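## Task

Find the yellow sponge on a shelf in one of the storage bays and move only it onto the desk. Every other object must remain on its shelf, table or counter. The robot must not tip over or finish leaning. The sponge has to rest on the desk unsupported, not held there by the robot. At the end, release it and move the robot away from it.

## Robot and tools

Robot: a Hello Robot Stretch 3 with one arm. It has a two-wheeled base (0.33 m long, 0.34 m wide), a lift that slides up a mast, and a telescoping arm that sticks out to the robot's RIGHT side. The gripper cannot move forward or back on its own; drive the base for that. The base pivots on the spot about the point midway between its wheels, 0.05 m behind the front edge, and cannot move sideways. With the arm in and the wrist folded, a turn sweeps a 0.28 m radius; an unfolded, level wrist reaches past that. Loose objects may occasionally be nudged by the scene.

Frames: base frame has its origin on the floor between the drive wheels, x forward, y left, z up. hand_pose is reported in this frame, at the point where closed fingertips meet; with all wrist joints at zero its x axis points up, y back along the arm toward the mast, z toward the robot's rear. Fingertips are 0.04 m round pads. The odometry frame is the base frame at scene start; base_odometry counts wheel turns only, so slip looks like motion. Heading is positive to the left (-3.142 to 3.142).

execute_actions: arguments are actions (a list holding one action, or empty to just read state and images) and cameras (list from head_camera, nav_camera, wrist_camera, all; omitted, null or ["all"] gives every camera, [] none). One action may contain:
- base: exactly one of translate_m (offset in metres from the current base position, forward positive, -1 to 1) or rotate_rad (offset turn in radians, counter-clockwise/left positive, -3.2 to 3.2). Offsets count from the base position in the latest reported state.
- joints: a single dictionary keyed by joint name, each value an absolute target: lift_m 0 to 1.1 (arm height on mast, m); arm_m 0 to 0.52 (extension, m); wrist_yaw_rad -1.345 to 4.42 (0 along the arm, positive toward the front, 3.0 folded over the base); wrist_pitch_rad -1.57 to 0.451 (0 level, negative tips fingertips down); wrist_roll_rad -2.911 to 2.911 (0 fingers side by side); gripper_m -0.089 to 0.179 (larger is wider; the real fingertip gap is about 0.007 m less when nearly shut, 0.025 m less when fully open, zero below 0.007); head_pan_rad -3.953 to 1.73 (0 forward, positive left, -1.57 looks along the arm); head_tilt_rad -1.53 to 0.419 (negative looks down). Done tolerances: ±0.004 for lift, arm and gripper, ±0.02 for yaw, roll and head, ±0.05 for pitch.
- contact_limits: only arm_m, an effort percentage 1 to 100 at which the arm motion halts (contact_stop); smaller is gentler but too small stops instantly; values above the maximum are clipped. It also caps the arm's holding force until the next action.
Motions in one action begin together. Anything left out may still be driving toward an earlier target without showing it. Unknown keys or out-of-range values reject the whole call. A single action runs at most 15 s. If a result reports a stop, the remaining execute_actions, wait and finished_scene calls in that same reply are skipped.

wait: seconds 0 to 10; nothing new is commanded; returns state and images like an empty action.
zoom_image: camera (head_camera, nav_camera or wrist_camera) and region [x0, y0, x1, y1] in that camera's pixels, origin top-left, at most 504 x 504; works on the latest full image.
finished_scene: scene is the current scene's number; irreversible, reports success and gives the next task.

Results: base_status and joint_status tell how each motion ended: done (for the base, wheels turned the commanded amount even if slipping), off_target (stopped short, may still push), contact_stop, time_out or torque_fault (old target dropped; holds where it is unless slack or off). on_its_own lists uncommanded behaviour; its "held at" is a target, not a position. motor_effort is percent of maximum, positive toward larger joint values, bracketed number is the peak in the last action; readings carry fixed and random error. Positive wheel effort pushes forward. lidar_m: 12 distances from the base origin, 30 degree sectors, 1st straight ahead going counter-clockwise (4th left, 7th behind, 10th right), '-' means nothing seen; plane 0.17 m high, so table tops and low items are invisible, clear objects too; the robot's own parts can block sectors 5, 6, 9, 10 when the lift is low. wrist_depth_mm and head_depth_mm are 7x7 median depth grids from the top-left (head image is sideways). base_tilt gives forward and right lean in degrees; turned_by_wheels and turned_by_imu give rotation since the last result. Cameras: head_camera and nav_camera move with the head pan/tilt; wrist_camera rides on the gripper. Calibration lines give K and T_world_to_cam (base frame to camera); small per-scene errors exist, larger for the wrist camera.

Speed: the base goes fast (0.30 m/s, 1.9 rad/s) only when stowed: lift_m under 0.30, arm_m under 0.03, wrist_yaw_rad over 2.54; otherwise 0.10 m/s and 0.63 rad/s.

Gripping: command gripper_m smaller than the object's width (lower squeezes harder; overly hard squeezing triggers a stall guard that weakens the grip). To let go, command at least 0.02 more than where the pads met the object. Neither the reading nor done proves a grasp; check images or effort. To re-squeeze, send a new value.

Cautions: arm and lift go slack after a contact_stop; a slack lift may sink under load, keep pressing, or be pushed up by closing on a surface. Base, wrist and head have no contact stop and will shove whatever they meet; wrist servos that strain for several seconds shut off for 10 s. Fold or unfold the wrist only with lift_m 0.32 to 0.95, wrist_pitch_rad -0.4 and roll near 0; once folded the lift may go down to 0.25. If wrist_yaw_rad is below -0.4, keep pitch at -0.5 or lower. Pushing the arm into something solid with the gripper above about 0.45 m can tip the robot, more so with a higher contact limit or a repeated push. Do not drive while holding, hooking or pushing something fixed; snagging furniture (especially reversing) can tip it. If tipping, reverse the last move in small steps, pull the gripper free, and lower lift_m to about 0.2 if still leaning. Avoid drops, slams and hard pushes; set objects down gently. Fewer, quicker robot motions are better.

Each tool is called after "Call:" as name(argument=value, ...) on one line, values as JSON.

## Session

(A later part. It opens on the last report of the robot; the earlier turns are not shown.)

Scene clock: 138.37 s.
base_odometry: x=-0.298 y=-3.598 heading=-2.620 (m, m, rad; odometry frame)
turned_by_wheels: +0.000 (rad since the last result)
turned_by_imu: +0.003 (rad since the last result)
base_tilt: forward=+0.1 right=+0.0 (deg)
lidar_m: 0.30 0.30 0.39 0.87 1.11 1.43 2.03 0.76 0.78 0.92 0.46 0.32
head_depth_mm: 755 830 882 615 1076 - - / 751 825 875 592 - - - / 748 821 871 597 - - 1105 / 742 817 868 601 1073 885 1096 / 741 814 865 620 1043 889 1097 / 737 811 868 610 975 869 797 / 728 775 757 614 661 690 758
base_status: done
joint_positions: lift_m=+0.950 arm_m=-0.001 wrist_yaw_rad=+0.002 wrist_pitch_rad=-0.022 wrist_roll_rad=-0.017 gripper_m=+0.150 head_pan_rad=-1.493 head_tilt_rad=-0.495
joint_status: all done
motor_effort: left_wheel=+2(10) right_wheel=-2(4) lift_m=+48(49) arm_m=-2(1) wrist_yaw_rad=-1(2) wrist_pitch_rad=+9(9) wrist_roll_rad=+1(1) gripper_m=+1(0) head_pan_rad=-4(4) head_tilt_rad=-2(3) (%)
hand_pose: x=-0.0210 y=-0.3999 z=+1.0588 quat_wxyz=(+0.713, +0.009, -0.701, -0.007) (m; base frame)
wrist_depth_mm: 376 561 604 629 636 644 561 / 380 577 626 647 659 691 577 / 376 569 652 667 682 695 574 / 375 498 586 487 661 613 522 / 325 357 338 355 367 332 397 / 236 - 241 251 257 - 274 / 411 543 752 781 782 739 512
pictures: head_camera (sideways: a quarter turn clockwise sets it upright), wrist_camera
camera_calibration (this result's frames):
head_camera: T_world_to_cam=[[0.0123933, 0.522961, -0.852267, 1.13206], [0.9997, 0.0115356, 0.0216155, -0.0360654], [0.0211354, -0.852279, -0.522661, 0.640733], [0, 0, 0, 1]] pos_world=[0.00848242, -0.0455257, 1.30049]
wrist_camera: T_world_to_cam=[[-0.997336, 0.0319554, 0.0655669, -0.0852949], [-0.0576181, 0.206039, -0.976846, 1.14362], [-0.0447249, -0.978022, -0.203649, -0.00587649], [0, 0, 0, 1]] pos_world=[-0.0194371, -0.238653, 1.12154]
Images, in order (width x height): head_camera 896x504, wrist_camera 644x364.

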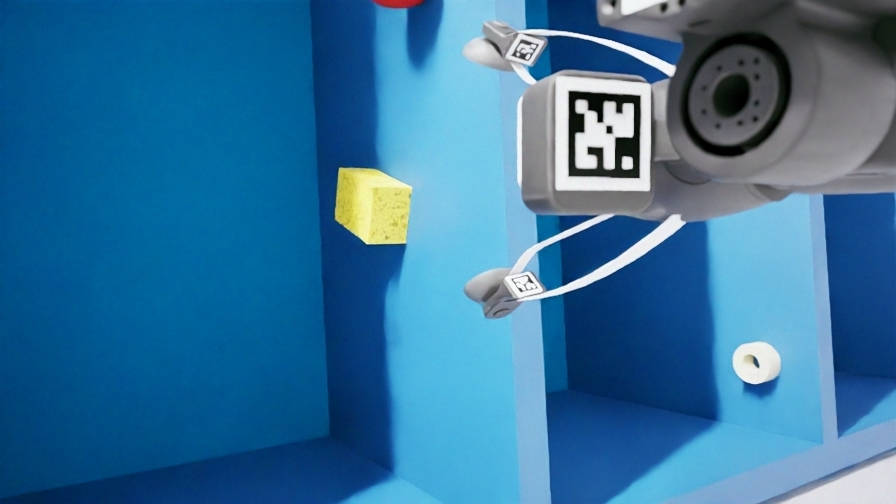

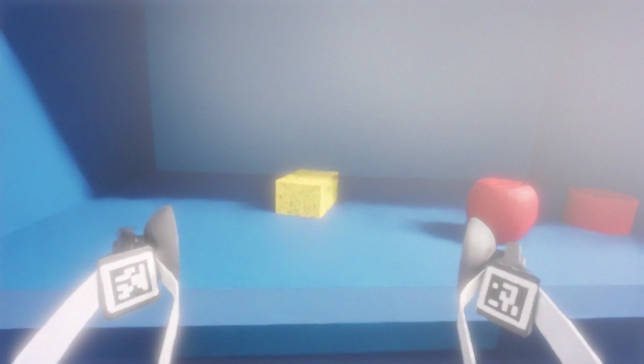

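Call:
execute_actions(actions=[{"joints":{"arm_m":0.29,"wrist_pitch_rad":-0.15}}], cameras=["wrist_camera","head_camera"])

Scene clock: 149.00 s.
base_odometry: x=-0.298 y=-3.598 heading=-2.620 (m, m, rad; odometry frame)
turned_by_wheels: +0.000 (rad since the last result)
turned_by_imu: +0.001 (rad since the last result)
base_tilt: forward=+0.1 right=+0.0 (deg)
lidar_m: 0.30 0.30 0.39 0.87 1.11 1.43 2.02 0.76 0.78 0.92 0.46 0.32
head_depth_mm: 751 829 887 536 1057 874 1112 / 749 829 876 530 1064 876 1031 / 747 822 885 - 1067 879 1092 / 744 819 871 599 1072 886 1093 / 740 814 862 604 1043 889 1099 / 738 810 869 608 974 869 798 / 725 775 758 614 661 688 758
base_status: not commanded
joint_positions: lift_m=+0.950 arm_m=+0.290 wrist_yaw_rad=+0.001 wrist_pitch_rad=-0.167 wrist_roll_rad=-0.017 gripper_m=+0.150 head_pan_rad=-1.493 head_tilt_rad=-0.495
joint_status: all done
motor_effort: left_wheel=+2(2) right_wheel=-2(2) lift_m=+48(48) arm_m=+4(5) wrist_yaw_rad=-2(1) wrist_pitch_rad=+7(8) wrist_roll_rad=+1(1) gripper_m=+1(1) head_pan_rad=-5(4) head_tilt_rad=-2(2) (%)
hand_pose: x=-0.0213 y=-0.6833 z=+1.0222 quat_wxyz=(+0.711, +0.060, -0.698, -0.058) (m; base frame)
wrist_depth_mm: 324 331 337 341 353 359 364 / 336 346 359 362 373 384 389 / 354 369 376 382 393 404 417 / 299 312 320 204 344 356 375 / 214 230 139 150 238 259 249 / 175 - 121 119 180 - 186 / - 138 131 127 145 143 151
pictures: head_camera (sideways: a quarter turn clockwise sets it upright), wrist_camera
camera_calibration (this result's frames):
head_camera: T_world_to_cam=[[0.0124898, 0.522958, -0.852267, 1.13206], [0.999702, 0.011351, 0.0216155, -0.0360654], [0.0209781, -0.852283, -0.522661, 0.640735], [0, 0, 0, 1]] pos_world=[0.00847401, -0.0455262, 1.30049]
wrist_camera: T_world_to_cam=[[-0.997298, 0.0231177, 0.06973, -0.0843868], [-0.0575139, 0.34483, -0.936901, 1.2203], [-0.045704, -0.93838, -0.342569, -0.121475], [0, 0, 0, 1]] pos_world=[-0.0195264, -0.532835, 1.10757]
Images, in order (width x height): head_camera 896x504, wrist_camera 644x364.

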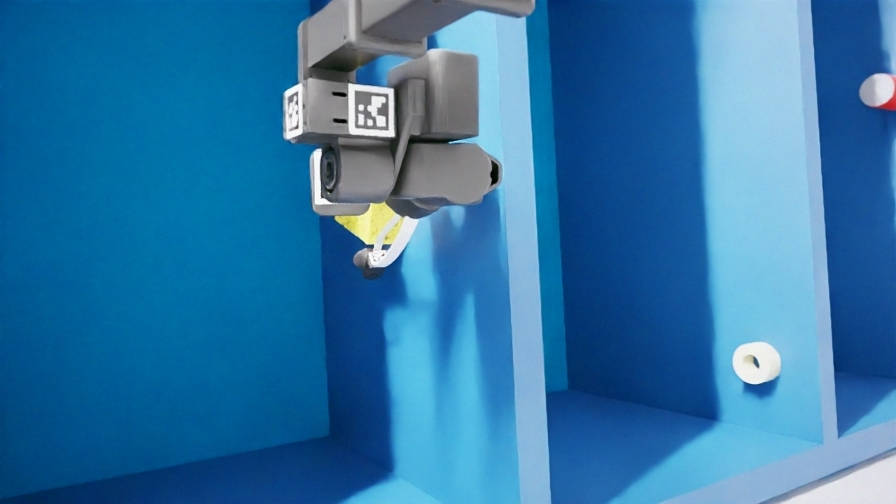

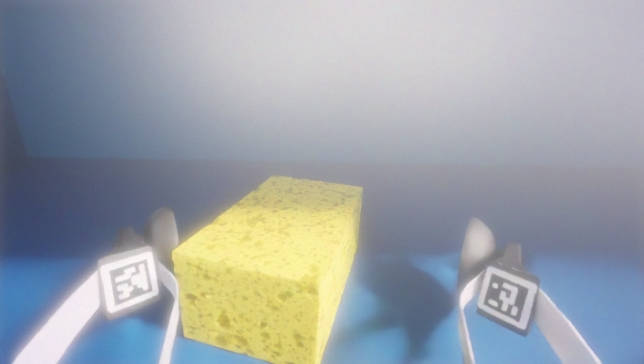

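Call:
execute_actions(actions=[{"joints":{"gripper_m":0.04}}], cameras=["wrist_camera"])

Call:
execute_actions(actions=[{"joints":{"lift_m":1.0,"wrist_pitch_rad":0.0}}], cameras=["wrist_camera"])

Scene clock: 155.27 s.
base_odometry: x=-0.298 y=-3.598 heading=-2.620 (m, m, rad; odometry frame)
turned_by_wheels: +0.000 (rad since the last result)
turned_by_imu: +0.001 (rad since the last result)
base_tilt: forward=+0.0 right=+0.0 (deg)
lidar_m: 0.30 0.30 0.39 0.87 1.11 1.43 2.02 0.76 0.78 0.92 0.46 0.32
head_depth_mm: 752 830 888 536 1056 874 1109 / 751 827 878 531 1063 876 1034 / 747 821 885 - 1069 881 1089 / 744 821 868 599 1076 887 1097 / 740 815 864 604 1040 889 1102 / 738 812 866 609 976 872 799 / 724 774 758 614 662 690 758
base_status: not commanded
joint_positions: lift_m=+0.950 arm_m=+0.290 wrist_yaw_rad=+0.001 wrist_pitch_rad=-0.167 wrist_roll_rad=-0.017 gripper_m=+0.041 head_pan_rad=-1.493 head_tilt_rad=-0.495
joint_status: all done
motor_effort: left_wheel=+2(2) right_wheel=-2(2) lift_m=+48(48) arm_m=+4(3) wrist_yaw_rad=-2(1) wrist_pitch_rad=+7(7) wrist_roll_rad=+1(1) gripper_m=-16(100) head_pan_rad=-4(5) head_tilt_rad=-2(2) (%)
hand_pose: x=-0.0213 y=-0.6833 z=+1.0222 quat_wxyz=(+0.711, +0.060, -0.698, -0.058) (m; base frame)
wrist_depth_mm: 325 329 333 346 353 358 364 / 340 345 352 359 368 381 393 / 362 364 379 384 394 405 416 / 301 307 319 205 345 361 372 / 214 220 209 142 236 244 250 / 167 170 146 131 130 184 188 / 138 138 140 138 145 148 149
pictures: wrist_camera
camera_calibration (this result's frames):
wrist_camera: T_world_to_cam=[[-0.997298, 0.0231117, 0.0697315, -0.084391], [-0.0575138, 0.344903, -0.936875, 1.2203], [-0.0457034, -0.938354, -0.342642, -0.121383], [0, 0, 0, 1]] pos_world=[-0.0195264, -0.532837, 1.10757]
Images, in order (width x height): wrist_camera 644x364.

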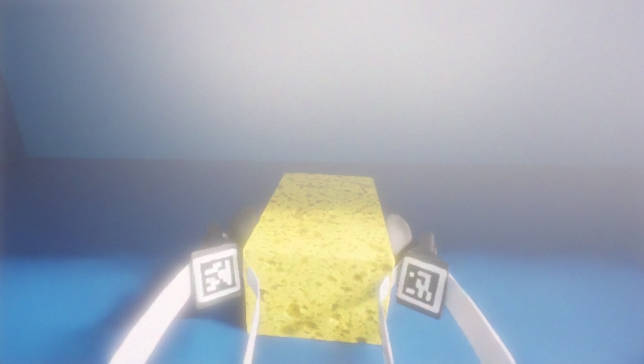

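Scene clock: 156.57 s.
base_odometry: x=-0.298 y=-3.598 heading=-2.620 (m, m, rad; odometry frame)
turned_by_wheels: +0.000 (rad since the last result)
turned_by_imu: +0.000 (rad since the last result)
base_tilt: forward=+0.1 right=+0.0 (deg)
lidar_m: 0.30 0.30 0.39 0.87 1.11 1.43 2.02 0.75 0.78 0.92 0.47 0.32
head_depth_mm: 754 816 - 587 1056 872 1103 / 749 808 - 565 1061 878 1032 / 747 817 - 568 1066 883 1090 / 744 817 869 600 1068 885 1098 / 741 813 862 604 1041 890 1098 / 737 812 865 608 972 871 798 / 725 774 757 614 663 690 757
base_status: not commanded
joint_positions: lift_m=+1.000 arm_m=+0.290 wrist_yaw_rad=+0.001 wrist_pitch_rad=-0.023 wrist_roll_rad=-0.017 gripper_m=+0.041 head_pan_rad=-1.493 head_tilt_rad=-0.495
joint_status: all done
motor_effort: left_wheel=+2(2) right_wheel=-2(2) lift_m=+48(50) arm_m=+4(4) wrist_yaw_rad=+0(1) wrist_pitch_rad=+9(9) wrist_roll_rad=+1(1) gripper_m=-17(16) head_pan_rad=-4(4) head_tilt_rad=-3(3) (%)
hand_pose: x=-0.0213 y=-0.6903 z=+1.1086 quat_wxyz=(+0.713, +0.009, -0.701, -0.008) (m; base frame)
wrist_depth_mm: 333 336 345 356 362 373 383 / 343 351 361 369 380 383 397 / 353 362 373 379 395 403 413 / 362 375 387 203 404 417 433 / 378 384 391 141 417 432 442 / 316 321 214 130 131 354 365 / 243 249 253 141 261 271 275
pictures: wrist_camera
camera_calibration (this result's frames):
wrist_camera: T_world_to_cam=[[-0.997309, 0.0327595, 0.0655925, -0.0789715], [-0.0574421, 0.206839, -0.976687, 1.25246], [-0.0455629, -0.977826, -0.2044, -0.278804], [0, 0, 0, 1]] pos_world=[-0.019518, -0.529092, 1.17146]
Images, in order (width x height): wrist_camera 644x364.

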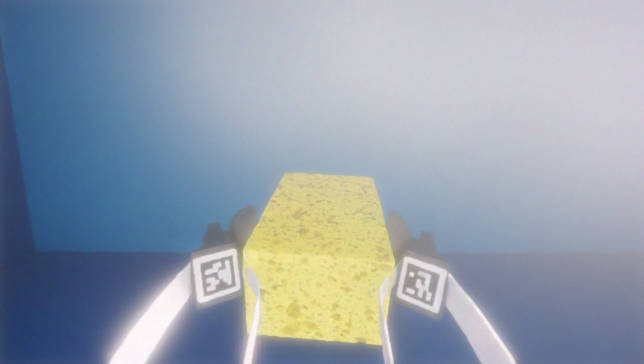

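Call:
execute_actions(actions=[{"joints":{"arm_m":0.0}}], cameras=[])

Call:
execute_actions(actions=[{"base":{"translate_m":-1.0}}], cameras=[])

Call:
execute_actions(actions=[{"base":{"translate_m":-1.0},"joints":{"head_pan_rad":1.5,"head_tilt_rad":-0.6}}], cameras=["nav_camera","wrist_camera"])

Scene clock: 166.40 s.
base_odometry: x=-0.298 y=-3.598 heading=-2.620 (m, m, rad; odometry frame)
turned_by_wheels: +0.000 (rad since the last result)
turned_by_imu: +0.001 (rad since the last result)
base_tilt: forward=+0.0 right=+0.0 (deg)
lidar_m: 0.30 0.30 0.39 0.87 1.11 1.43 2.02 0.76 0.78 0.92 0.47 0.32
head_depth_mm: 753 831 880 588 - - - / 749 826 878 - - - - / 747 820 872 - - - 1090 / 743 820 869 587 1073 886 1095 / 741 816 865 604 1041 890 1098 / 740 810 870 609 976 872 800 / 727 774 756 615 661 689 757
base_status: not commanded
joint_positions: lift_m=+1.000 arm_m=+0.000 wrist_yaw_rad=+0.000 wrist_pitch_rad=-0.023 wrist_roll_rad=-0.017 gripper_m=+0.041 head_pan_rad=-1.493 head_tilt_rad=-0.495
joint_status: all done
motor_effort: left_wheel=+2(2) right_wheel=-2(2) lift_m=+49(48) arm_m=-4(3) wrist_yaw_rad=-1(1) wrist_pitch_rad=+9(9) wrist_roll_rad=+1(1) gripper_m=-15(17) head_pan_rad=-4(4) head_tilt_rad=-2(3) (%)
hand_pose: x=-0.0213 y=-0.4009 z=+1.1087 quat_wxyz=(+0.713, +0.009, -0.701, -0.008) (m; base frame)
wrist_depth_mm: 378 572 610 626 650 649 566 / 378 567 626 655 668 689 566 / 374 581 651 661 668 707 567 / 370 584 668 205 709 729 565 / 375 451 427 142 501 368 448 / 318 327 214 130 131 341 363 / 246 250 253 141 268 276 287
pictures: none
No camera images: the call's "cameras" was empty. Leave "cameras" out to get every camera's image.

Scene clock: 177.33 s.
base_odometry: x=+0.569 y=-3.099 heading=-2.619 (m, m, rad; odometry frame)
turned_by_wheels: +0.000 (rad since the last result)
turned_by_imu: -0.004 (rad since the last result)
base_tilt: forward=+0.0 right=-0.1 (deg)
lidar_m: 1.29 1.31 1.07 1.00 1.02 1.04 1.84 2.11 0.77 1.01 0.64 1.32
head_depth_mm: 838 923 885 687 - - - / 833 915 897 - - - - / 829 912 903 - - - 1170 / 826 909 913 704 1110 913 1178 / 820 901 923 670 1121 890 1180 / 815 896 936 643 1126 894 1139 / 814 881 879 646 891 844 951
base_status: done
joint_positions: lift_m=+1.000 arm_m=+0.000 wrist_yaw_rad=+0.000 wrist_pitch_rad=-0.023 wrist_roll_rad=-0.017 gripper_m=+0.041 head_pan_rad=-1.493 head_tilt_rad=-0.495
joint_status: not commanded
motor_effort: left_wheel=+3(6) right_wheel=-2(7) lift_m=+49(49) arm_m=-3(3) wrist_yaw_rad=+0(1) wrist_pitch_rad=+9(9) wrist_roll_rad=+1(1) gripper_m=-15(17) head_pan_rad=-4(4) head_tilt_rad=-2(2) (%)
hand_pose: x=-0.0213 y=-0.4009 z=+1.1087 quat_wxyz=(+0.713, +0.009, -0.701, -0.008) (m; base frame)
wrist_depth_mm: 444 665 690 694 724 688 501 / 458 686 713 726 740 717 500 / 455 709 731 763 779 714 497 / 457 650 756 204 795 708 502 / 415 447 424 142 505 523 484 / 327 331 237 131 131 377 394 / 463 663 836 141 882 670 492
pictures: none
No camera images: the call's "cameras" was empty. Leave "cameras" out to get every camera's image.

Scene clock: 188.30 s.
base_odometry: x=+1.435 y=-2.600 heading=-2.619 (m, m, rad; odometry frame)
turned_by_wheels: +0.000 (rad since the last result)
turned_by_imu: -0.004 (rad since the last result)
base_tilt: forward=+0.0 right=-0.1 (deg)
lidar_m: 2.29 1.43 0.97 0.49 0.49 1.17 0.84 1.07 1.92 3.46 0.78 1.44
head_depth_mm: 800 900 1031 1208 1453 1384 1177 / 785 880 1005 1169 1389 1394 1181 / 764 858 973 1128 1333 1397 1187 / 747 837 948 1095 1218 913 1052 / 734 819 922 1059 1114 915 983 / 718 797 901 1031 1120 918 912 / 704 781 873 985 - 898 -
base_status: done
joint_positions: lift_m=+1.000 arm_m=+0.000 wrist_yaw_rad=+0.000 wrist_pitch_rad=-0.023 wrist_roll_rad=-0.017 gripper_m=+0.041 head_pan_rad=+1.493 head_tilt_rad=-0.593
joint_status: all done
motor_effort: left_wheel=+4(6) right_wheel=-3(8) lift_m=+48(49) arm_m=-4(3) wrist_yaw_rad=-2(1) wrist_pitch_rad=+9(9) wrist_roll_rad=+1(1) gripper_m=-16(15) head_pan_rad=+3(48) head_tilt_rad=-3(13) (%)
hand_pose: x=-0.0213 y=-0.4009 z=+1.1087 quat_wxyz=(+0.713, +0.009, -0.701, -0.008) (m; base frame)
wrist_depth_mm: 605 - - - - - - / 622 - - - - - - / 620 - - - - - - / 607 - - 204 - - - / 618 - - 143 - - - / 629 - - 131 131 - - / 623 910 - 141 - - -
pictures: nav_camera (sideways: a quarter turn counterclockwise sets it upright), wrist_camera
camera_calibration (this result's frames):
nav_camera: T_world_to_cam=[[0.0190069, 0.591842, 0.80583, -1.01048], [0.998956, -0.0447359, 0.00929415, 0.0337632], [0.0415502, 0.804812, -0.592074, 0.725326], [0, 0, 0, 1]] pos_world=[-0.0446592, 0.0158039, 1.24341]
wrist_camera: T_world_to_cam=[[-0.9973, 0.0330294, 0.0655869, -0.0884049], [-0.0573884, 0.206687, -0.976723, 1.19263], [-0.0458165, -0.977849, -0.204234, 0.00394034], [0, 0, 0, 1]] pos_world=[-0.0195425, -0.239729, 1.17147]
Images, in order (width x height): nav_camera 672x504, wrist_camera 644x364.

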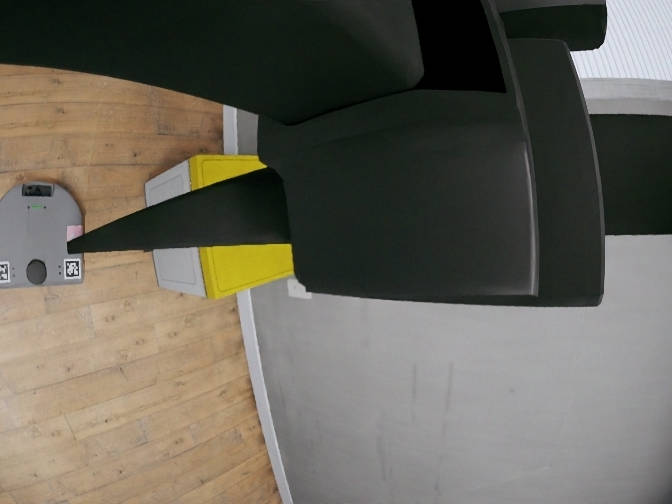

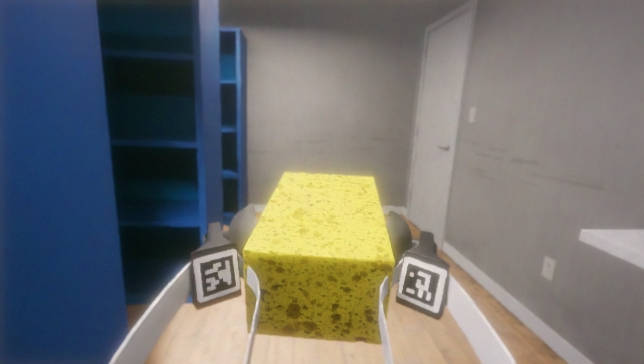

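Call:
execute_actions(actions=[{"base":{"rotate_rad":-1.75},"joints":{"lift_m":0.9,"wrist_yaw_rad":1.5,"head_pan_rad":0,"head_tilt_rad":-0.6}}])

Scene clock: 202.47 s.
base_odometry: x=+1.435 y=-2.600 heading=+1.914 (m, m, rad; odometry frame)
turned_by_wheels: -1.750 (rad since the last result)
turned_by_imu: -1.720 (rad since the last result)
base_tilt: forward=+0.1 right=-0.1 (deg)
lidar_m: 2.88 0.87 0.78 1.46 1.87 1.05 0.49 0.49 1.03 1.09 0.84 1.23
head_depth_mm: 2172 2316 2481 2131 1694 1360 1177 / 2579 2807 2822 2182 1688 1391 1187 / 3199 3519 2991 2186 1707 1399 1189 / 3493 3861 3036 2202 1715 1402 1190 / 3361 3729 3073 2204 1718 1411 1194 / 3290 3637 3111 2213 1722 1417 1195 / 3168 3528 3090 2234 1724 1422 1202
base_status: done
joint_positions: lift_m=+0.900 arm_m=+0.000 wrist_yaw_rad=+1.498 wrist_pitch_rad=-0.022 wrist_roll_rad=-0.017 gripper_m=+0.041 head_pan_rad=+0.007 head_tilt_rad=-0.593
joint_status: all done
motor_effort: left_wheel=+4(11) right_wheel=-3(6) lift_m=+37(39) arm_m=-3(4) wrist_yaw_rad=+2(4) wrist_pitch_rad=+9(9) wrist_roll_rad=+1(1) gripper_m=-16(15) head_pan_rad=-3(49) head_tilt_rad=-3(1) (%)
hand_pose: x=+0.2336 y=-0.1638 z=+1.0092 quat_wxyz=(+0.528, +0.483, -0.508, +0.480) (m; base frame)
wrist_depth_mm: - - - - - - - / - - - - - - - / - - - - - - - / - - - 205 - 773 707 / - - - 142 - - - / - - - 131 130 - - / - - - 141 - - -
pictures: head_camera (sideways: a quarter turn clockwise sets it upright), nav_camera (sideways: a quarter turn counterclockwise sets it upright), wrist_camera
camera_calibration (this result's frames):
head_camera: T_world_to_cam=[[-0.601774, 0.0487699, -0.797176, 1.06398], [0.0609886, 0.998025, 0.0150182, -0.021748], [0.796334, -0.0395811, -0.60356, 0.741255], [0, 0, 0, 1]] pos_world=[0.0513174, -0.000845615, 1.2959]
nav_camera: T_world_to_cam=[[0.591456, 0.0313679, 0.805727, -1.01384], [0.0403362, -0.999143, 0.00928837, 0.0396183], [0.805328, 0.0270063, -0.592214, 0.720849], [0, 0, 0, 1]] pos_world=[0.0175222, 0.0519188, 1.2434]
wrist_camera: T_world_to_cam=[[-0.105657, -0.992239, 0.0655598, -0.211692], [-0.209521, -0.0422352, -0.976892, 1.05609], [0.972079, -0.116952, -0.203432, 0.129598], [0, 0, 0, 1]] pos_world=[0.0729253, -0.150289, 1.07192]
Images, in order (width x height): head_camera 896x504, nav_camera 672x504, wrist_camera 644x364.

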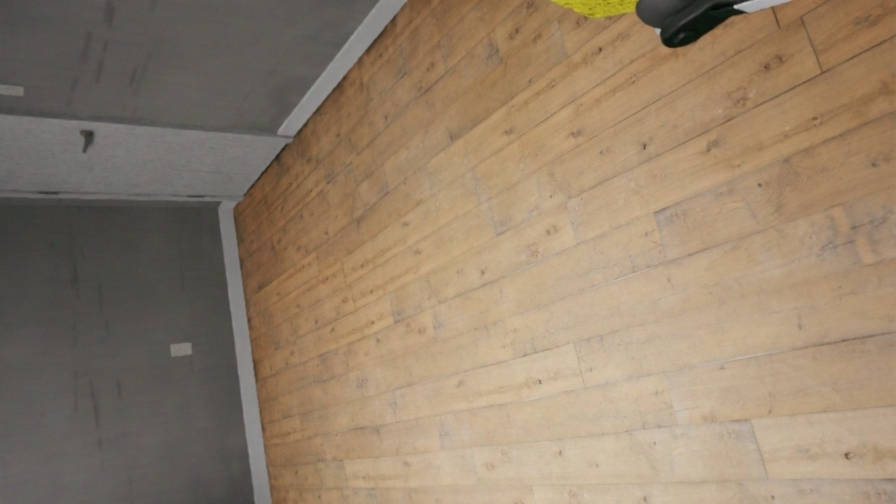

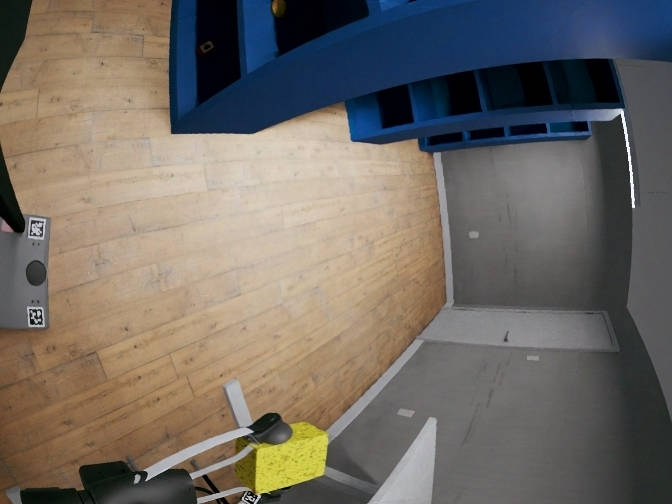

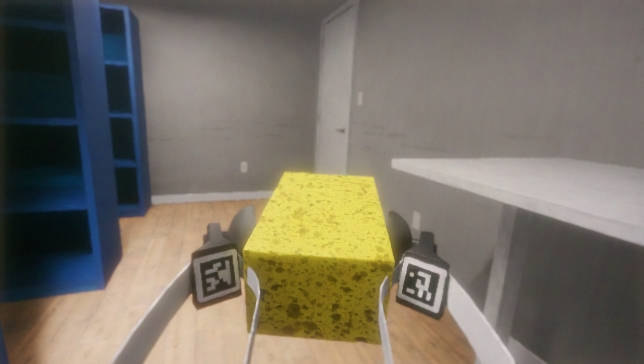

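Call:
execute_actions(actions=[{"base":{"translate_m":0.75},"joints":{"wrist_yaw_rad":0.0,"head_pan_rad":-1.4,"head_tilt_rad":-0.8}}], cameras=["nav_camera","wrist_camera"])

Scene clock: 221.87 s.
base_odometry: x=+1.183 y=-1.894 heading=+1.914 (m, m, rad; odometry frame)
turned_by_wheels: +0.000 (rad since the last result)
turned_by_imu: +0.007 (rad since the last result)
base_tilt: forward=+0.0 right=+0.0 (deg)
lidar_m: 2.44 1.45 0.73 0.63 0.63 1.89 1.20 1.20 0.91 0.83 0.83 1.47
head_depth_mm: 1011 713 599 1644 - - 1074 / 1018 715 430 - - - 1114 / 1021 719 573 1747 1450 1283 1115 / 1025 721 595 1701 1433 1258 1118 / 1032 726 578 1670 1484 1278 1119 / 1033 731 580 1681 1478 1280 1126 / 1063 1218 1439 1670 1480 1275 1121
base_status: done
joint_positions: lift_m=+0.900 arm_m=+0.000 wrist_yaw_rad=+0.002 wrist_pitch_rad=-0.022 wrist_roll_rad=-0.017 gripper_m=+0.041 head_pan_rad=-1.393 head_tilt_rad=-0.790
joint_status: all done
motor_effort: left_wheel=+4(12) right_wheel=-3(4) lift_m=+37(37) arm_m=-3(4) wrist_yaw_rad=-2(5) wrist_pitch_rad=+9(9) wrist_roll_rad=+1(1) gripper_m=-15(16) head_pan_rad=-5(51) head_tilt_rad=-5(19) (%)
hand_pose: x=-0.0210 y=-0.4009 z=+1.0092 quat_wxyz=(+0.713, +0.009, -0.701, -0.007) (m; base frame)
wrist_depth_mm: 809 878 898 - - - - / 827 891 946 - - - - / 879 925 963 - - - - / 883 528 539 204 630 668 702 / 302 307 288 142 345 358 409 / 233 247 382 131 131 - - / 980 - - 141 735 - -
pictures: nav_camera (sideways: a quarter turn counterclockwise sets it upright), wrist_camera
camera_calibration (this result's frames):
nav_camera: T_world_to_cam=[[0.157351, -0.721731, 0.674051, -0.83957], [-0.977546, -0.210705, 0.00258857, 0.0545514], [0.140158, -0.659323, -0.73868, 0.915418], [0, 0, 0, 1]] pos_world=[0.0571304, 0.00910589, 1.24197]
wrist_camera: T_world_to_cam=[[-0.997345, 0.0316821, 0.0655612, -0.0820416], [-0.0576789, 0.205806, -0.976892, 1.09536], [-0.0444428, -0.97808, -0.203432, -0.0172158], [0, 0, 0, 1]] pos_world=[-0.0194098, -0.239671, 1.07192]
Images, in order (width x height): nav_camera 672x504, wrist_camera 644x364.

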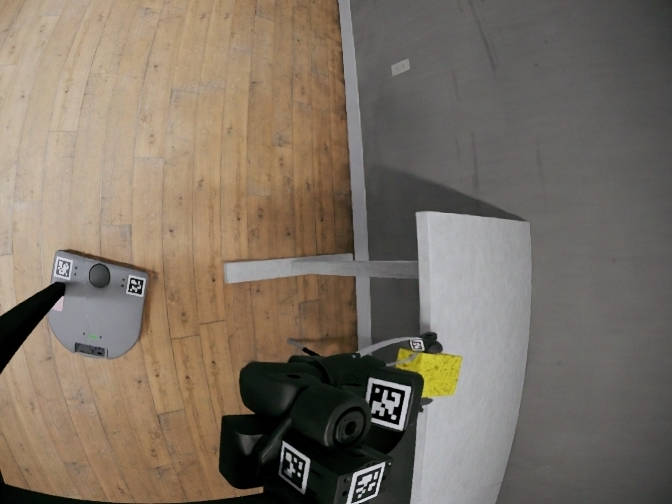

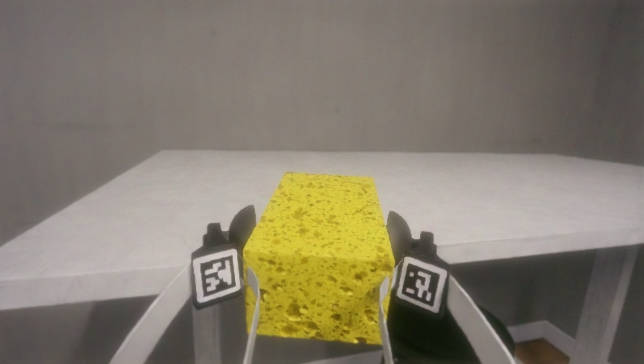

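Call:
execute_actions(actions=[{"joints":{"arm_m":0.29,"lift_m":0.74}}], cameras=[])

Call:
execute_actions(actions=[{"joints":{"lift_m":0.675,"wrist_pitch_rad":-0.12}}], cameras=["nav_camera","wrist_camera"])

Scene clock: 231.80 s.
base_odometry: x=+1.183 y=-1.894 heading=+1.914 (m, m, rad; odometry frame)
turned_by_wheels: +0.000 (rad since the last result)
turned_by_imu: -0.122 (rad since the last result)
base_tilt: forward=+0.1 right=-0.1 (deg)
lidar_m: 2.10 1.66 1.47 0.63 0.62 2.04 1.21 1.18 0.90 0.90 0.83 1.39
head_depth_mm: 1008 713 1158 - 1483 1261 1110 / 1015 716 608 - 1459 1262 1110 / 1023 719 595 1712 1468 1267 1116 / 1031 723 616 1734 1464 1268 1116 / 1036 726 599 1678 1420 1275 1119 / 1023 730 580 1665 1481 1268 1121 / 999 735 563 1644 1480 1275 1123
base_status: not commanded
joint_positions: lift_m=+0.740 arm_m=+0.289 wrist_yaw_rad=+0.003 wrist_pitch_rad=+0.026 wrist_roll_rad=-0.009 gripper_m=+0.040 head_pan_rad=-1.393 head_tilt_rad=-0.791
joint_status: all done
on_its_own: arm_m is at rest, and its effort (+17) is outside its rest range (-14 to +14)
motor_effort: left_wheel=-1(9) right_wheel=+5(15) lift_m=+40(43) arm_m=+17(20) wrist_yaw_rad=-4(23) wrist_pitch_rad=-11(25) wrist_roll_rad=-2(3) gripper_m=+0(24) head_pan_rad=-5(3) head_tilt_rad=-4(5) (%)
hand_pose: x=-0.0206 y=-0.6903 z=+0.8613 quat_wxyz=(+0.711, -0.008, -0.703, +0.010) (m; base frame)
wrist_depth_mm: - - - - - - - / - 64 58 61 56 56 - / 256 275 302 336 379 333 218 / 655 699 759 869 - - - / 664 713 800 891 - - - / 674 743 819 905 - - 836 / 696 759 885 630 562 - 863
pictures: none
No camera images: the call's "cameras" was empty. Leave "cameras" out to get every camera's image.

Scene clock: 234.40 s.
base_odometry: x=+1.183 y=-1.894 heading=+1.914 (m, m, rad; odometry frame)
turned_by_wheels: +0.000 (rad since the last result)
turned_by_imu: -0.009 (rad since the last result)
base_tilt: forward=+0.1 right=+0.0 (deg)
lidar_m: 2.07 1.70 1.47 0.63 0.62 2.05 1.21 1.18 0.90 0.89 0.83 1.39
head_depth_mm: 1002 709 1119 1174 - - - / 1006 713 1093 - 1452 1261 1111 / 1013 717 611 1736 1459 1266 1112 / 1018 719 615 1744 1476 1274 1116 / 1030 722 595 1699 1436 1270 1115 / 1026 725 579 1667 1479 1275 1117 / 1001 731 562 1637 1472 1273 1122
base_status: not commanded
joint_positions: lift_m=+0.675 arm_m=+0.290 wrist_yaw_rad=-0.001 wrist_pitch_rad=-0.137 wrist_roll_rad=-0.010 gripper_m=+0.040 head_pan_rad=-1.393 head_tilt_rad=-0.792
joint_status: all done
motor_effort: left_wheel=+1(14) right_wheel=-1(18) lift_m=+36(37) arm_m=+2(16) wrist_yaw_rad=+0(4) wrist_pitch_rad=+7(20) wrist_roll_rad=-2(6) gripper_m=+0(0) head_pan_rad=-4(4) head_tilt_rad=-4(4) (%)
hand_pose: x=-0.0216 y=-0.6853 z=+0.7549 quat_wxyz=(+0.709, +0.049, -0.702, -0.049) (m; base frame)
wrist_depth_mm: 576 622 370 350 368 406 458 / 608 654 735 801 931 - - / 636 687 758 855 967 - - / 655 722 810 915 - - 840 / 698 750 837 941 607 - 890 / 705 784 870 992 443 471 - / 757 820 923 - - 992 -
pictures: nav_camera (sideways: a quarter turn counterclockwise sets it upright), wrist_camera
camera_calibration (this result's frames):
nav_camera: T_world_to_cam=[[0.157249, -0.723003, 0.67271, -0.837823], [-0.977638, -0.21028, 0.00252612, 0.0546332], [0.139631, -0.658064, -0.739901, 0.917009], [0, 0, 0, 1]] pos_world=[0.0571152, 0.00919045, 1.24197]
wrist_camera: T_world_to_cam=[[-0.997698, 0.0275594, 0.0619545, -0.057154], [-0.0500378, 0.317382, -0.946977, 0.959452], [-0.0457613, -0.947897, -0.315272, -0.242015], [0, 0, 0, 1]] pos_world=[-0.0200885, -0.532343, 0.835819]
Images, in order (width x height): nav_camera 672x504, wrist_camera 644x364.

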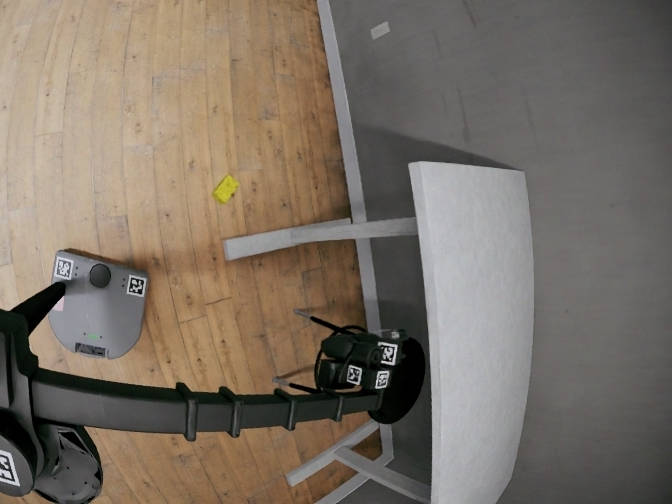

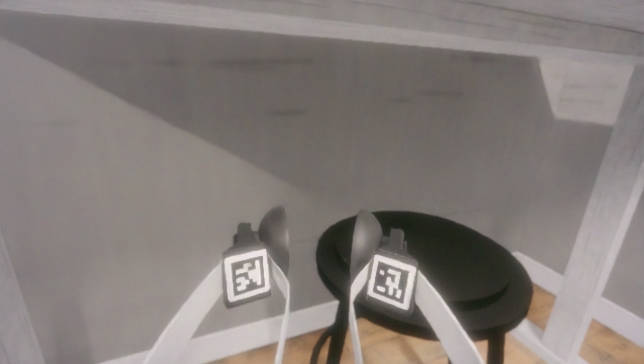

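Call:
execute_actions(actions=[{"joints":{"arm_m":0.0,"gripper_m":0.17}}], cameras=[])

Call:
execute_actions(actions=[{"base":{"translate_m":0.41},"joints":{"wrist_pitch_rad":-1.5,"lift_m":0.4,"head_pan_rad":-1.3,"head_tilt_rad":-1.2}}])

Scene clock: 251.83 s.
base_odometry: x=+1.183 y=-1.894 heading=+1.914 (m, m, rad; odometry frame)
turned_by_wheels: +0.000 (rad since the last result)
turned_by_imu: +0.001 (rad since the last result)
base_tilt: forward=+0.1 right=-0.1 (deg)
lidar_m: 2.07 1.70 1.47 0.63 0.62 2.06 1.21 1.18 0.90 0.90 0.83 1.39
head_depth_mm: 1003 709 1118 1596 1424 1283 - / 1008 712 1116 1684 1465 1278 - / 1014 716 613 1706 1465 - 1075 / 1023 719 614 1739 1471 1266 1116 / 1029 725 597 1694 1433 1270 1121 / 1024 726 580 1660 1472 1274 1122 / 998 730 563 1636 1480 1282 1117
base_status: not commanded
joint_positions: lift_m=+0.675 arm_m=+0.000 wrist_yaw_rad=-0.001 wrist_pitch_rad=-0.137 wrist_roll_rad=-0.011 gripper_m=+0.170 head_pan_rad=-1.393 head_tilt_rad=-0.792
joint_status: all done
motor_effort: left_wheel=+1(1) right_wheel=-1(1) lift_m=+36(36) arm_m=-4(3) wrist_yaw_rad=+1(1) wrist_pitch_rad=+7(7) wrist_roll_rad=-2(2) gripper_m=+1(100) head_pan_rad=-3(5) head_tilt_rad=-4(3) (%)
hand_pose: x=-0.0216 y=-0.3958 z=+0.7549 quat_wxyz=(+0.710, +0.049, -0.701, -0.049) (m; base frame)
wrist_depth_mm: 744 473 503 552 547 524 475 / 793 868 975 - - - - / 858 947 - - - - - / 878 905 - - - - - / 920 - - - 720 - - / 935 - - - - - - / 1000 931 - - - - -
pictures: none
No camera images: the call's "cameras" was empty. Leave "cameras" out to get every camera's image.

Scene clock: 257.10 s.
base_odometry: x=+1.045 y=-1.508 heading=+1.914 (m, m, rad; odometry frame)
turned_by_wheels: +0.000 (rad since the last result)
turned_by_imu: +0.004 (rad since the last result)
base_tilt: forward=+0.0 right=-0.1 (deg)
lidar_m: 1.82 2.45 1.23 1.91 0.80 0.84 1.58 1.57 0.99 0.76 1.12 1.21
head_depth_mm: 755 1543 1462 1351 1266 1181 - / 1220 1081 1413 1337 1291 - - / 1243 1516 1452 1355 - - - / 1213 1522 1465 1353 1270 - 1104 / 1190 1480 1462 1361 1259 1187 1110 / 1160 1454 1463 1352 1261 1180 1109 / 1131 1415 1462 1356 1265 1183 1111
base_status: done
joint_positions: lift_m=+0.400 arm_m=+0.000 wrist_yaw_rad=-0.001 wrist_pitch_rad=-1.496 wrist_roll_rad=-0.011 gripper_m=+0.170 head_pan_rad=-1.307 head_tilt_rad=-1.185
joint_status: all done
motor_effort: left_wheel=+0(8) right_wheel=-1(4) lift_m=+36(38) arm_m=-3(4) wrist_yaw_rad=+1(1) wrist_pitch_rad=-2(6) wrist_roll_rad=-2(2) gripper_m=+1(0) head_pan_rad=+3(17) head_tilt_rad=-7(33) (%)
hand_pose: x=-0.0216 y=-0.1404 z=+0.2816 quat_wxyz=(+0.521, +0.483, -0.515, -0.479) (m; base frame)
wrist_depth_mm: 417 416 418 425 421 423 418 / 426 419 425 427 427 425 429 / 434 439 430 442 433 438 433 / 443 446 444 - - 445 445 / 453 445 449 - - - 456 / 456 465 461 - - - 464 / 471 470 466 - - - 477
pictures: head_camera (sideways: a quarter turn clockwise sets it upright), nav_camera (sideways: a quarter turn counterclockwise sets it upright), wrist_camera
camera_calibration (this result's frames):
head_camera: T_world_to_cam=[[-0.195098, 0.925241, -0.325371, 0.44682], [0.979941, 0.197643, -0.0255597, 0.0254702], [0.0406586, -0.323831, -0.945241, 1.19008], [0, 0, 0, 1]] pos_world=[0.0138273, -0.0330652, 1.27095]
nav_camera: T_world_to_cam=[[0.271665, -0.901119, 0.337909, -0.402385], [-0.956247, -0.292358, -0.010862, 0.0719305], [0.108578, -0.320174, -0.941116, 1.17872], [0, 0, 0, 1]] pos_world=[0.0501136, 0.0358284, 1.24606]
wrist_camera: T_world_to_cam=[[-0.997718, -0.0543816, 0.0400155, -0.0481511], [-0.0496705, 0.992629, 0.110546, 0.135331], [-0.0457323, 0.108306, -0.993065, 0.464387], [0, 0, 0, 1]] pos_world=[-0.0200818, -0.187248, 0.448133]
Images, in order (width x height): head_camera 896x504, nav_camera 672x504, wrist_camera 644x364.

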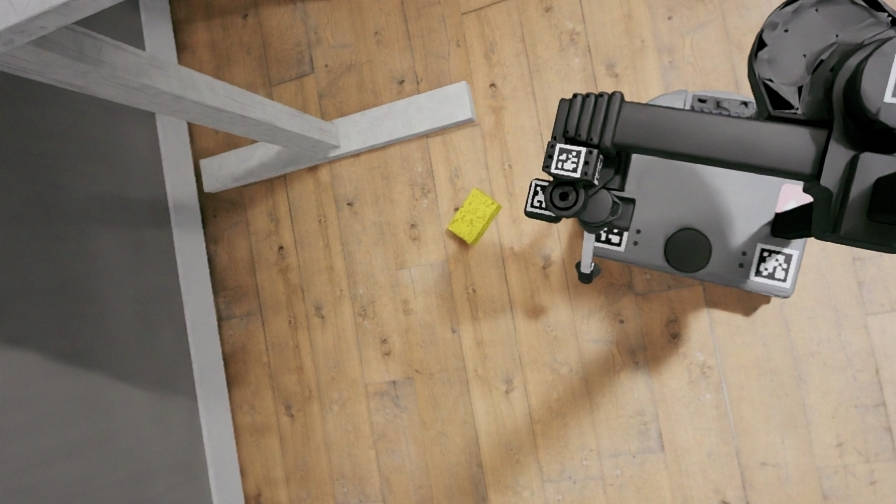

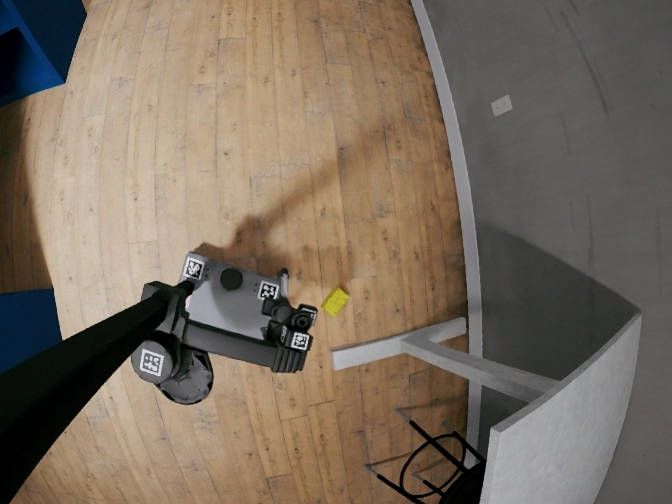

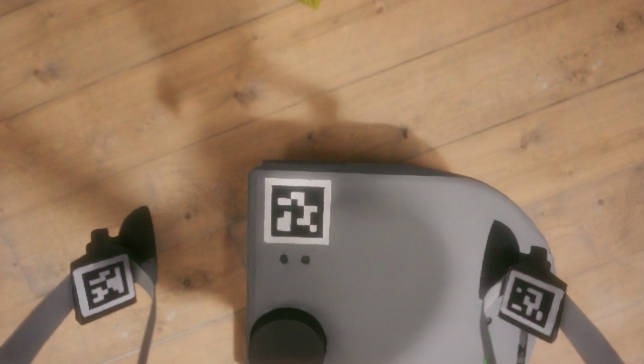

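Call:
execute_actions(actions=[{"joints":{"arm_m":0.275,"lift_m":0.3}}], cameras=["wrist_camera","head_camera"])

Scene clock: 264.43 s.
base_odometry: x=+1.045 y=-1.508 heading=+1.914 (m, m, rad; odometry frame)
turned_by_wheels: +0.000 (rad since the last result)
turned_by_imu: +0.001 (rad since the last result)
base_tilt: forward=+0.1 right=+0.0 (deg)
lidar_m: 1.81 2.45 1.23 1.92 0.80 0.84 1.58 1.56 1.00 0.76 1.12 1.21
head_depth_mm: 755 1546 1466 1360 1260 1185 1103 / 1216 1082 1429 1333 1267 - - / 1241 1510 1454 1332 1275 - - / 1214 1527 1455 1349 1273 - 1109 / 1181 1482 1456 1356 1260 1179 1110 / 1158 1455 1458 1354 1268 1177 1109 / 1130 1416 1456 1352 1262 1181 1110
base_status: not commanded
joint_positions: lift_m=+0.300 arm_m=+0.275 wrist_yaw_rad=-0.001 wrist_pitch_rad=-1.497 wrist_roll_rad=-0.011 gripper_m=+0.170 head_pan_rad=-1.307 head_tilt_rad=-1.185
joint_status: all done
motor_effort: left_wheel=+0(0) right_wheel=-1(1) lift_m=+36(37) arm_m=+3(5) wrist_yaw_rad=+0(0) wrist_pitch_rad=-2(2) wrist_roll_rad=-2(2) gripper_m=+0(2) head_pan_rad=+4(3) head_tilt_rad=-7(7) (%)
hand_pose: x=-0.0216 y=-0.4145 z=+0.1816 quat_wxyz=(+0.521, +0.484, -0.515, -0.479) (m; base frame)
wrist_depth_mm: 322 323 323 324 322 289 322 / 327 329 333 325 330 298 333 / 335 335 336 337 338 306 338 / 341 338 299 338 345 343 345 / 350 346 346 348 351 350 353 / 357 358 353 353 355 361 357 / 363 364 365 366 364 363 366
pictures: head_camera (sideways: a quarter turn clockwise sets it upright), wrist_camera
camera_calibration (this result's frames):
head_camera: T_world_to_cam=[[-0.1951, 0.925252, -0.325337, 0.446776], [0.979941, 0.197644, -0.025562, 0.0254732], [0.0406497, -0.323798, -0.945252, 1.1901], [0, 0, 0, 1]] pos_world=[0.013827, -0.0330641, 1.27094]
wrist_camera: T_world_to_cam=[[-0.997718, -0.0544273, 0.0399509, -0.0590612], [-0.0496694, 0.992499, 0.11171, 0.418174], [-0.0457313, 0.10947, -0.992937, 0.395224], [0, 0, 0, 1]] pos_world=[-0.0200818, -0.461517, 0.348078]
Images, in order (width x height): head_camera 896x504, wrist_camera 644x364.

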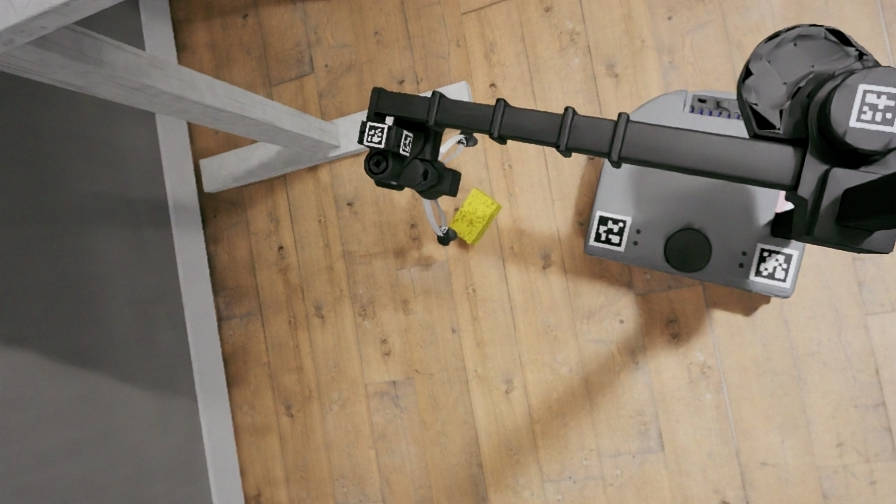

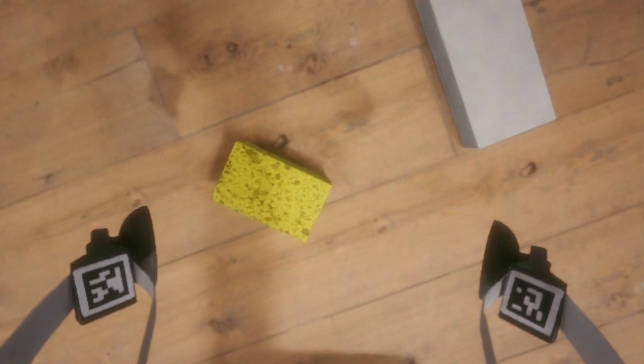

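Call:
execute_actions(actions=[{"base":{"translate_m":0.04},"joints":{"wrist_roll_rad":1.1,"lift_m":0.24}}], cameras=["wrist_camera","head_camera"])

Scene clock: 275.70 s.
base_odometry: x=+1.031 y=-1.470 heading=+1.914 (m, m, rad; odometry frame)
turned_by_wheels: +0.000 (rad since the last result)
turned_by_imu: +0.001 (rad since the last result)
base_tilt: forward=+0.0 right=+0.0 (deg)
lidar_m: 1.79 2.43 1.21 1.92 0.82 0.86 1.62 1.60 1.01 0.77 1.11 1.19
head_depth_mm: 802 1532 1461 1352 1265 1189 1101 / 1257 1468 1388 1324 1264 - - / 1229 1508 1466 1321 1281 - - / 1198 1497 1461 1355 1277 - 1102 / 1167 1471 1460 1357 1259 1184 1108 / 1145 1428 1462 1354 1262 1180 1114 / 1118 1391 1467 1360 1261 1182 1110
base_status: done
joint_positions: lift_m=+0.240 arm_m=+0.275 wrist_yaw_rad=-0.001 wrist_pitch_rad=-1.497 wrist_roll_rad=+1.093 gripper_m=+0.170 head_pan_rad=-1.307 head_tilt_rad=-1.185
joint_status: all done
motor_effort: left_wheel=+0(8) right_wheel=-1(4) lift_m=+36(38) arm_m=+4(4) wrist_yaw_rad=+0(2) wrist_pitch_rad=-2(2) wrist_roll_rad=+3(2) gripper_m=+2(0) head_pan_rad=+3(4) head_tilt_rad=-7(7) (%)
hand_pose: x=-0.0216 y=-0.4143 z=+0.1216 quat_wxyz=(+0.173, +0.161, -0.712, -0.662) (m; base frame)
wrist_depth_mm: 276 270 266 261 260 255 252 / 280 275 273 269 264 260 257 / 288 283 281 272 269 266 263 / 293 290 287 237 278 273 271 / 305 296 295 243 284 281 276 / 311 305 301 296 293 291 282 / 324 317 309 305 303 293 -
pictures: head_camera (sideways: a quarter turn clockwise sets it upright), wrist_camera
camera_calibration (this result's frames):
head_camera: T_world_to_cam=[[-0.195244, 0.925246, -0.32527, 0.446689], [0.979911, 0.197791, -0.0255666, 0.0254794], [0.0406801, -0.323727, -0.945276, 1.19013], [0, 0, 0, 1]] pos_world=[0.0138313, -0.0330608, 1.27094]
wrist_camera: T_world_to_cam=[[-0.499798, 0.865696, -0.0278095, 0.343561], [0.854552, 0.498091, 0.147126, 0.23508], [0.141218, 0.0497686, -0.988727, 0.314403], [0, 0, 0, 1]] pos_world=[-0.0735762, -0.430158, 0.285826]
Images, in order (width x height): head_camera 896x504, wrist_camera 644x364.

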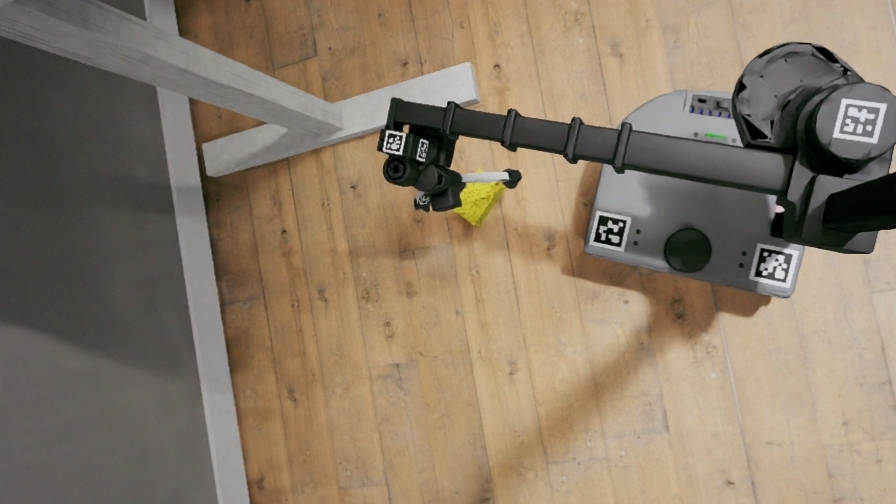

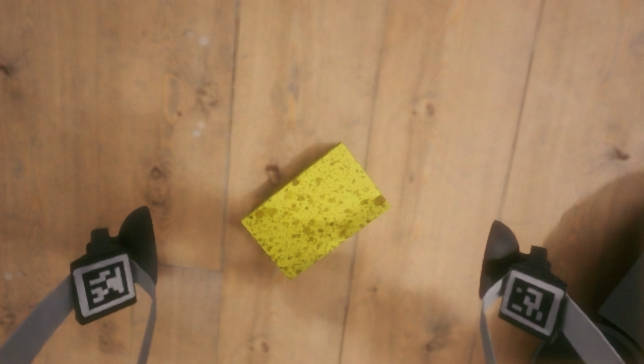

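Call:
execute_actions(actions=[{"joints":{"wrist_roll_rad":2.0,"lift_m":0.17}}], cameras=["wrist_camera"])

Scene clock: 281.67 s.
base_odometry: x=+1.031 y=-1.470 heading=+1.914 (m, m, rad; odometry frame)
turned_by_wheels: +0.000 (rad since the last result)
turned_by_imu: +0.001 (rad since the last result)
base_tilt: forward=+0.1 right=+0.0 (deg)
lidar_m: 1.79 2.43 1.22 1.91 0.82 0.86 1.62 1.60 1.01 0.77 1.11 1.19
head_depth_mm: 800 1533 1463 1358 1264 1182 1108 / 1253 1482 1386 1331 1263 - 1083 / 1222 1514 1462 1372 1280 - - / 1195 1500 1464 1357 1268 - 1096 / 1170 1475 1465 1358 1263 1183 1111 / 1140 1427 1460 1353 1262 1184 1111 / 1111 1396 1452 1355 1257 1180 1114
base_status: not commanded
joint_positions: lift_m=+0.170 arm_m=+0.275 wrist_yaw_rad=-0.001 wrist_pitch_rad=-1.497 wrist_roll_rad=+1.993 gripper_m=+0.170 head_pan_rad=-1.307 head_tilt_rad=-1.185
joint_status: all done
motor_effort: left_wheel=+1(1) right_wheel=-1(1) lift_m=+36(36) arm_m=+4(4) wrist_yaw_rad=+2(0) wrist_pitch_rad=-2(2) wrist_roll_rad=+3(3) gripper_m=+0(1) head_pan_rad=+4(4) head_tilt_rad=-7(7) (%)
hand_pose: x=-0.0215 y=-0.4142 z=+0.0516 quat_wxyz=(-0.153, -0.143, -0.716, -0.666) (m; base frame)
wrist_depth_mm: 192 195 194 191 187 186 183 / 206 204 200 197 193 191 188 / 212 211 205 202 201 197 194 / 219 218 213 166 206 204 201 / 229 224 221 171 214 209 207 / 239 234 227 177 222 219 212 / 250 242 238 233 231 228 222
pictures: wrist_camera
camera_calibration (this result's frames):
wrist_camera: T_world_to_cam=[[0.36727, 0.929516, -0.0333493, 0.38698], [0.911959, -0.35282, 0.209403, -0.109244], [0.182877, -0.107321, -0.977261, 0.180395], [0, 0, 0, 1]] pos_world=[-0.0754908, -0.378887, 0.212075]
Images, in order (width x height): wrist_camera 644x364.

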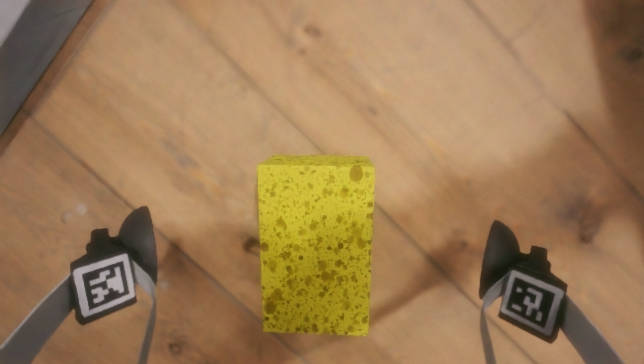

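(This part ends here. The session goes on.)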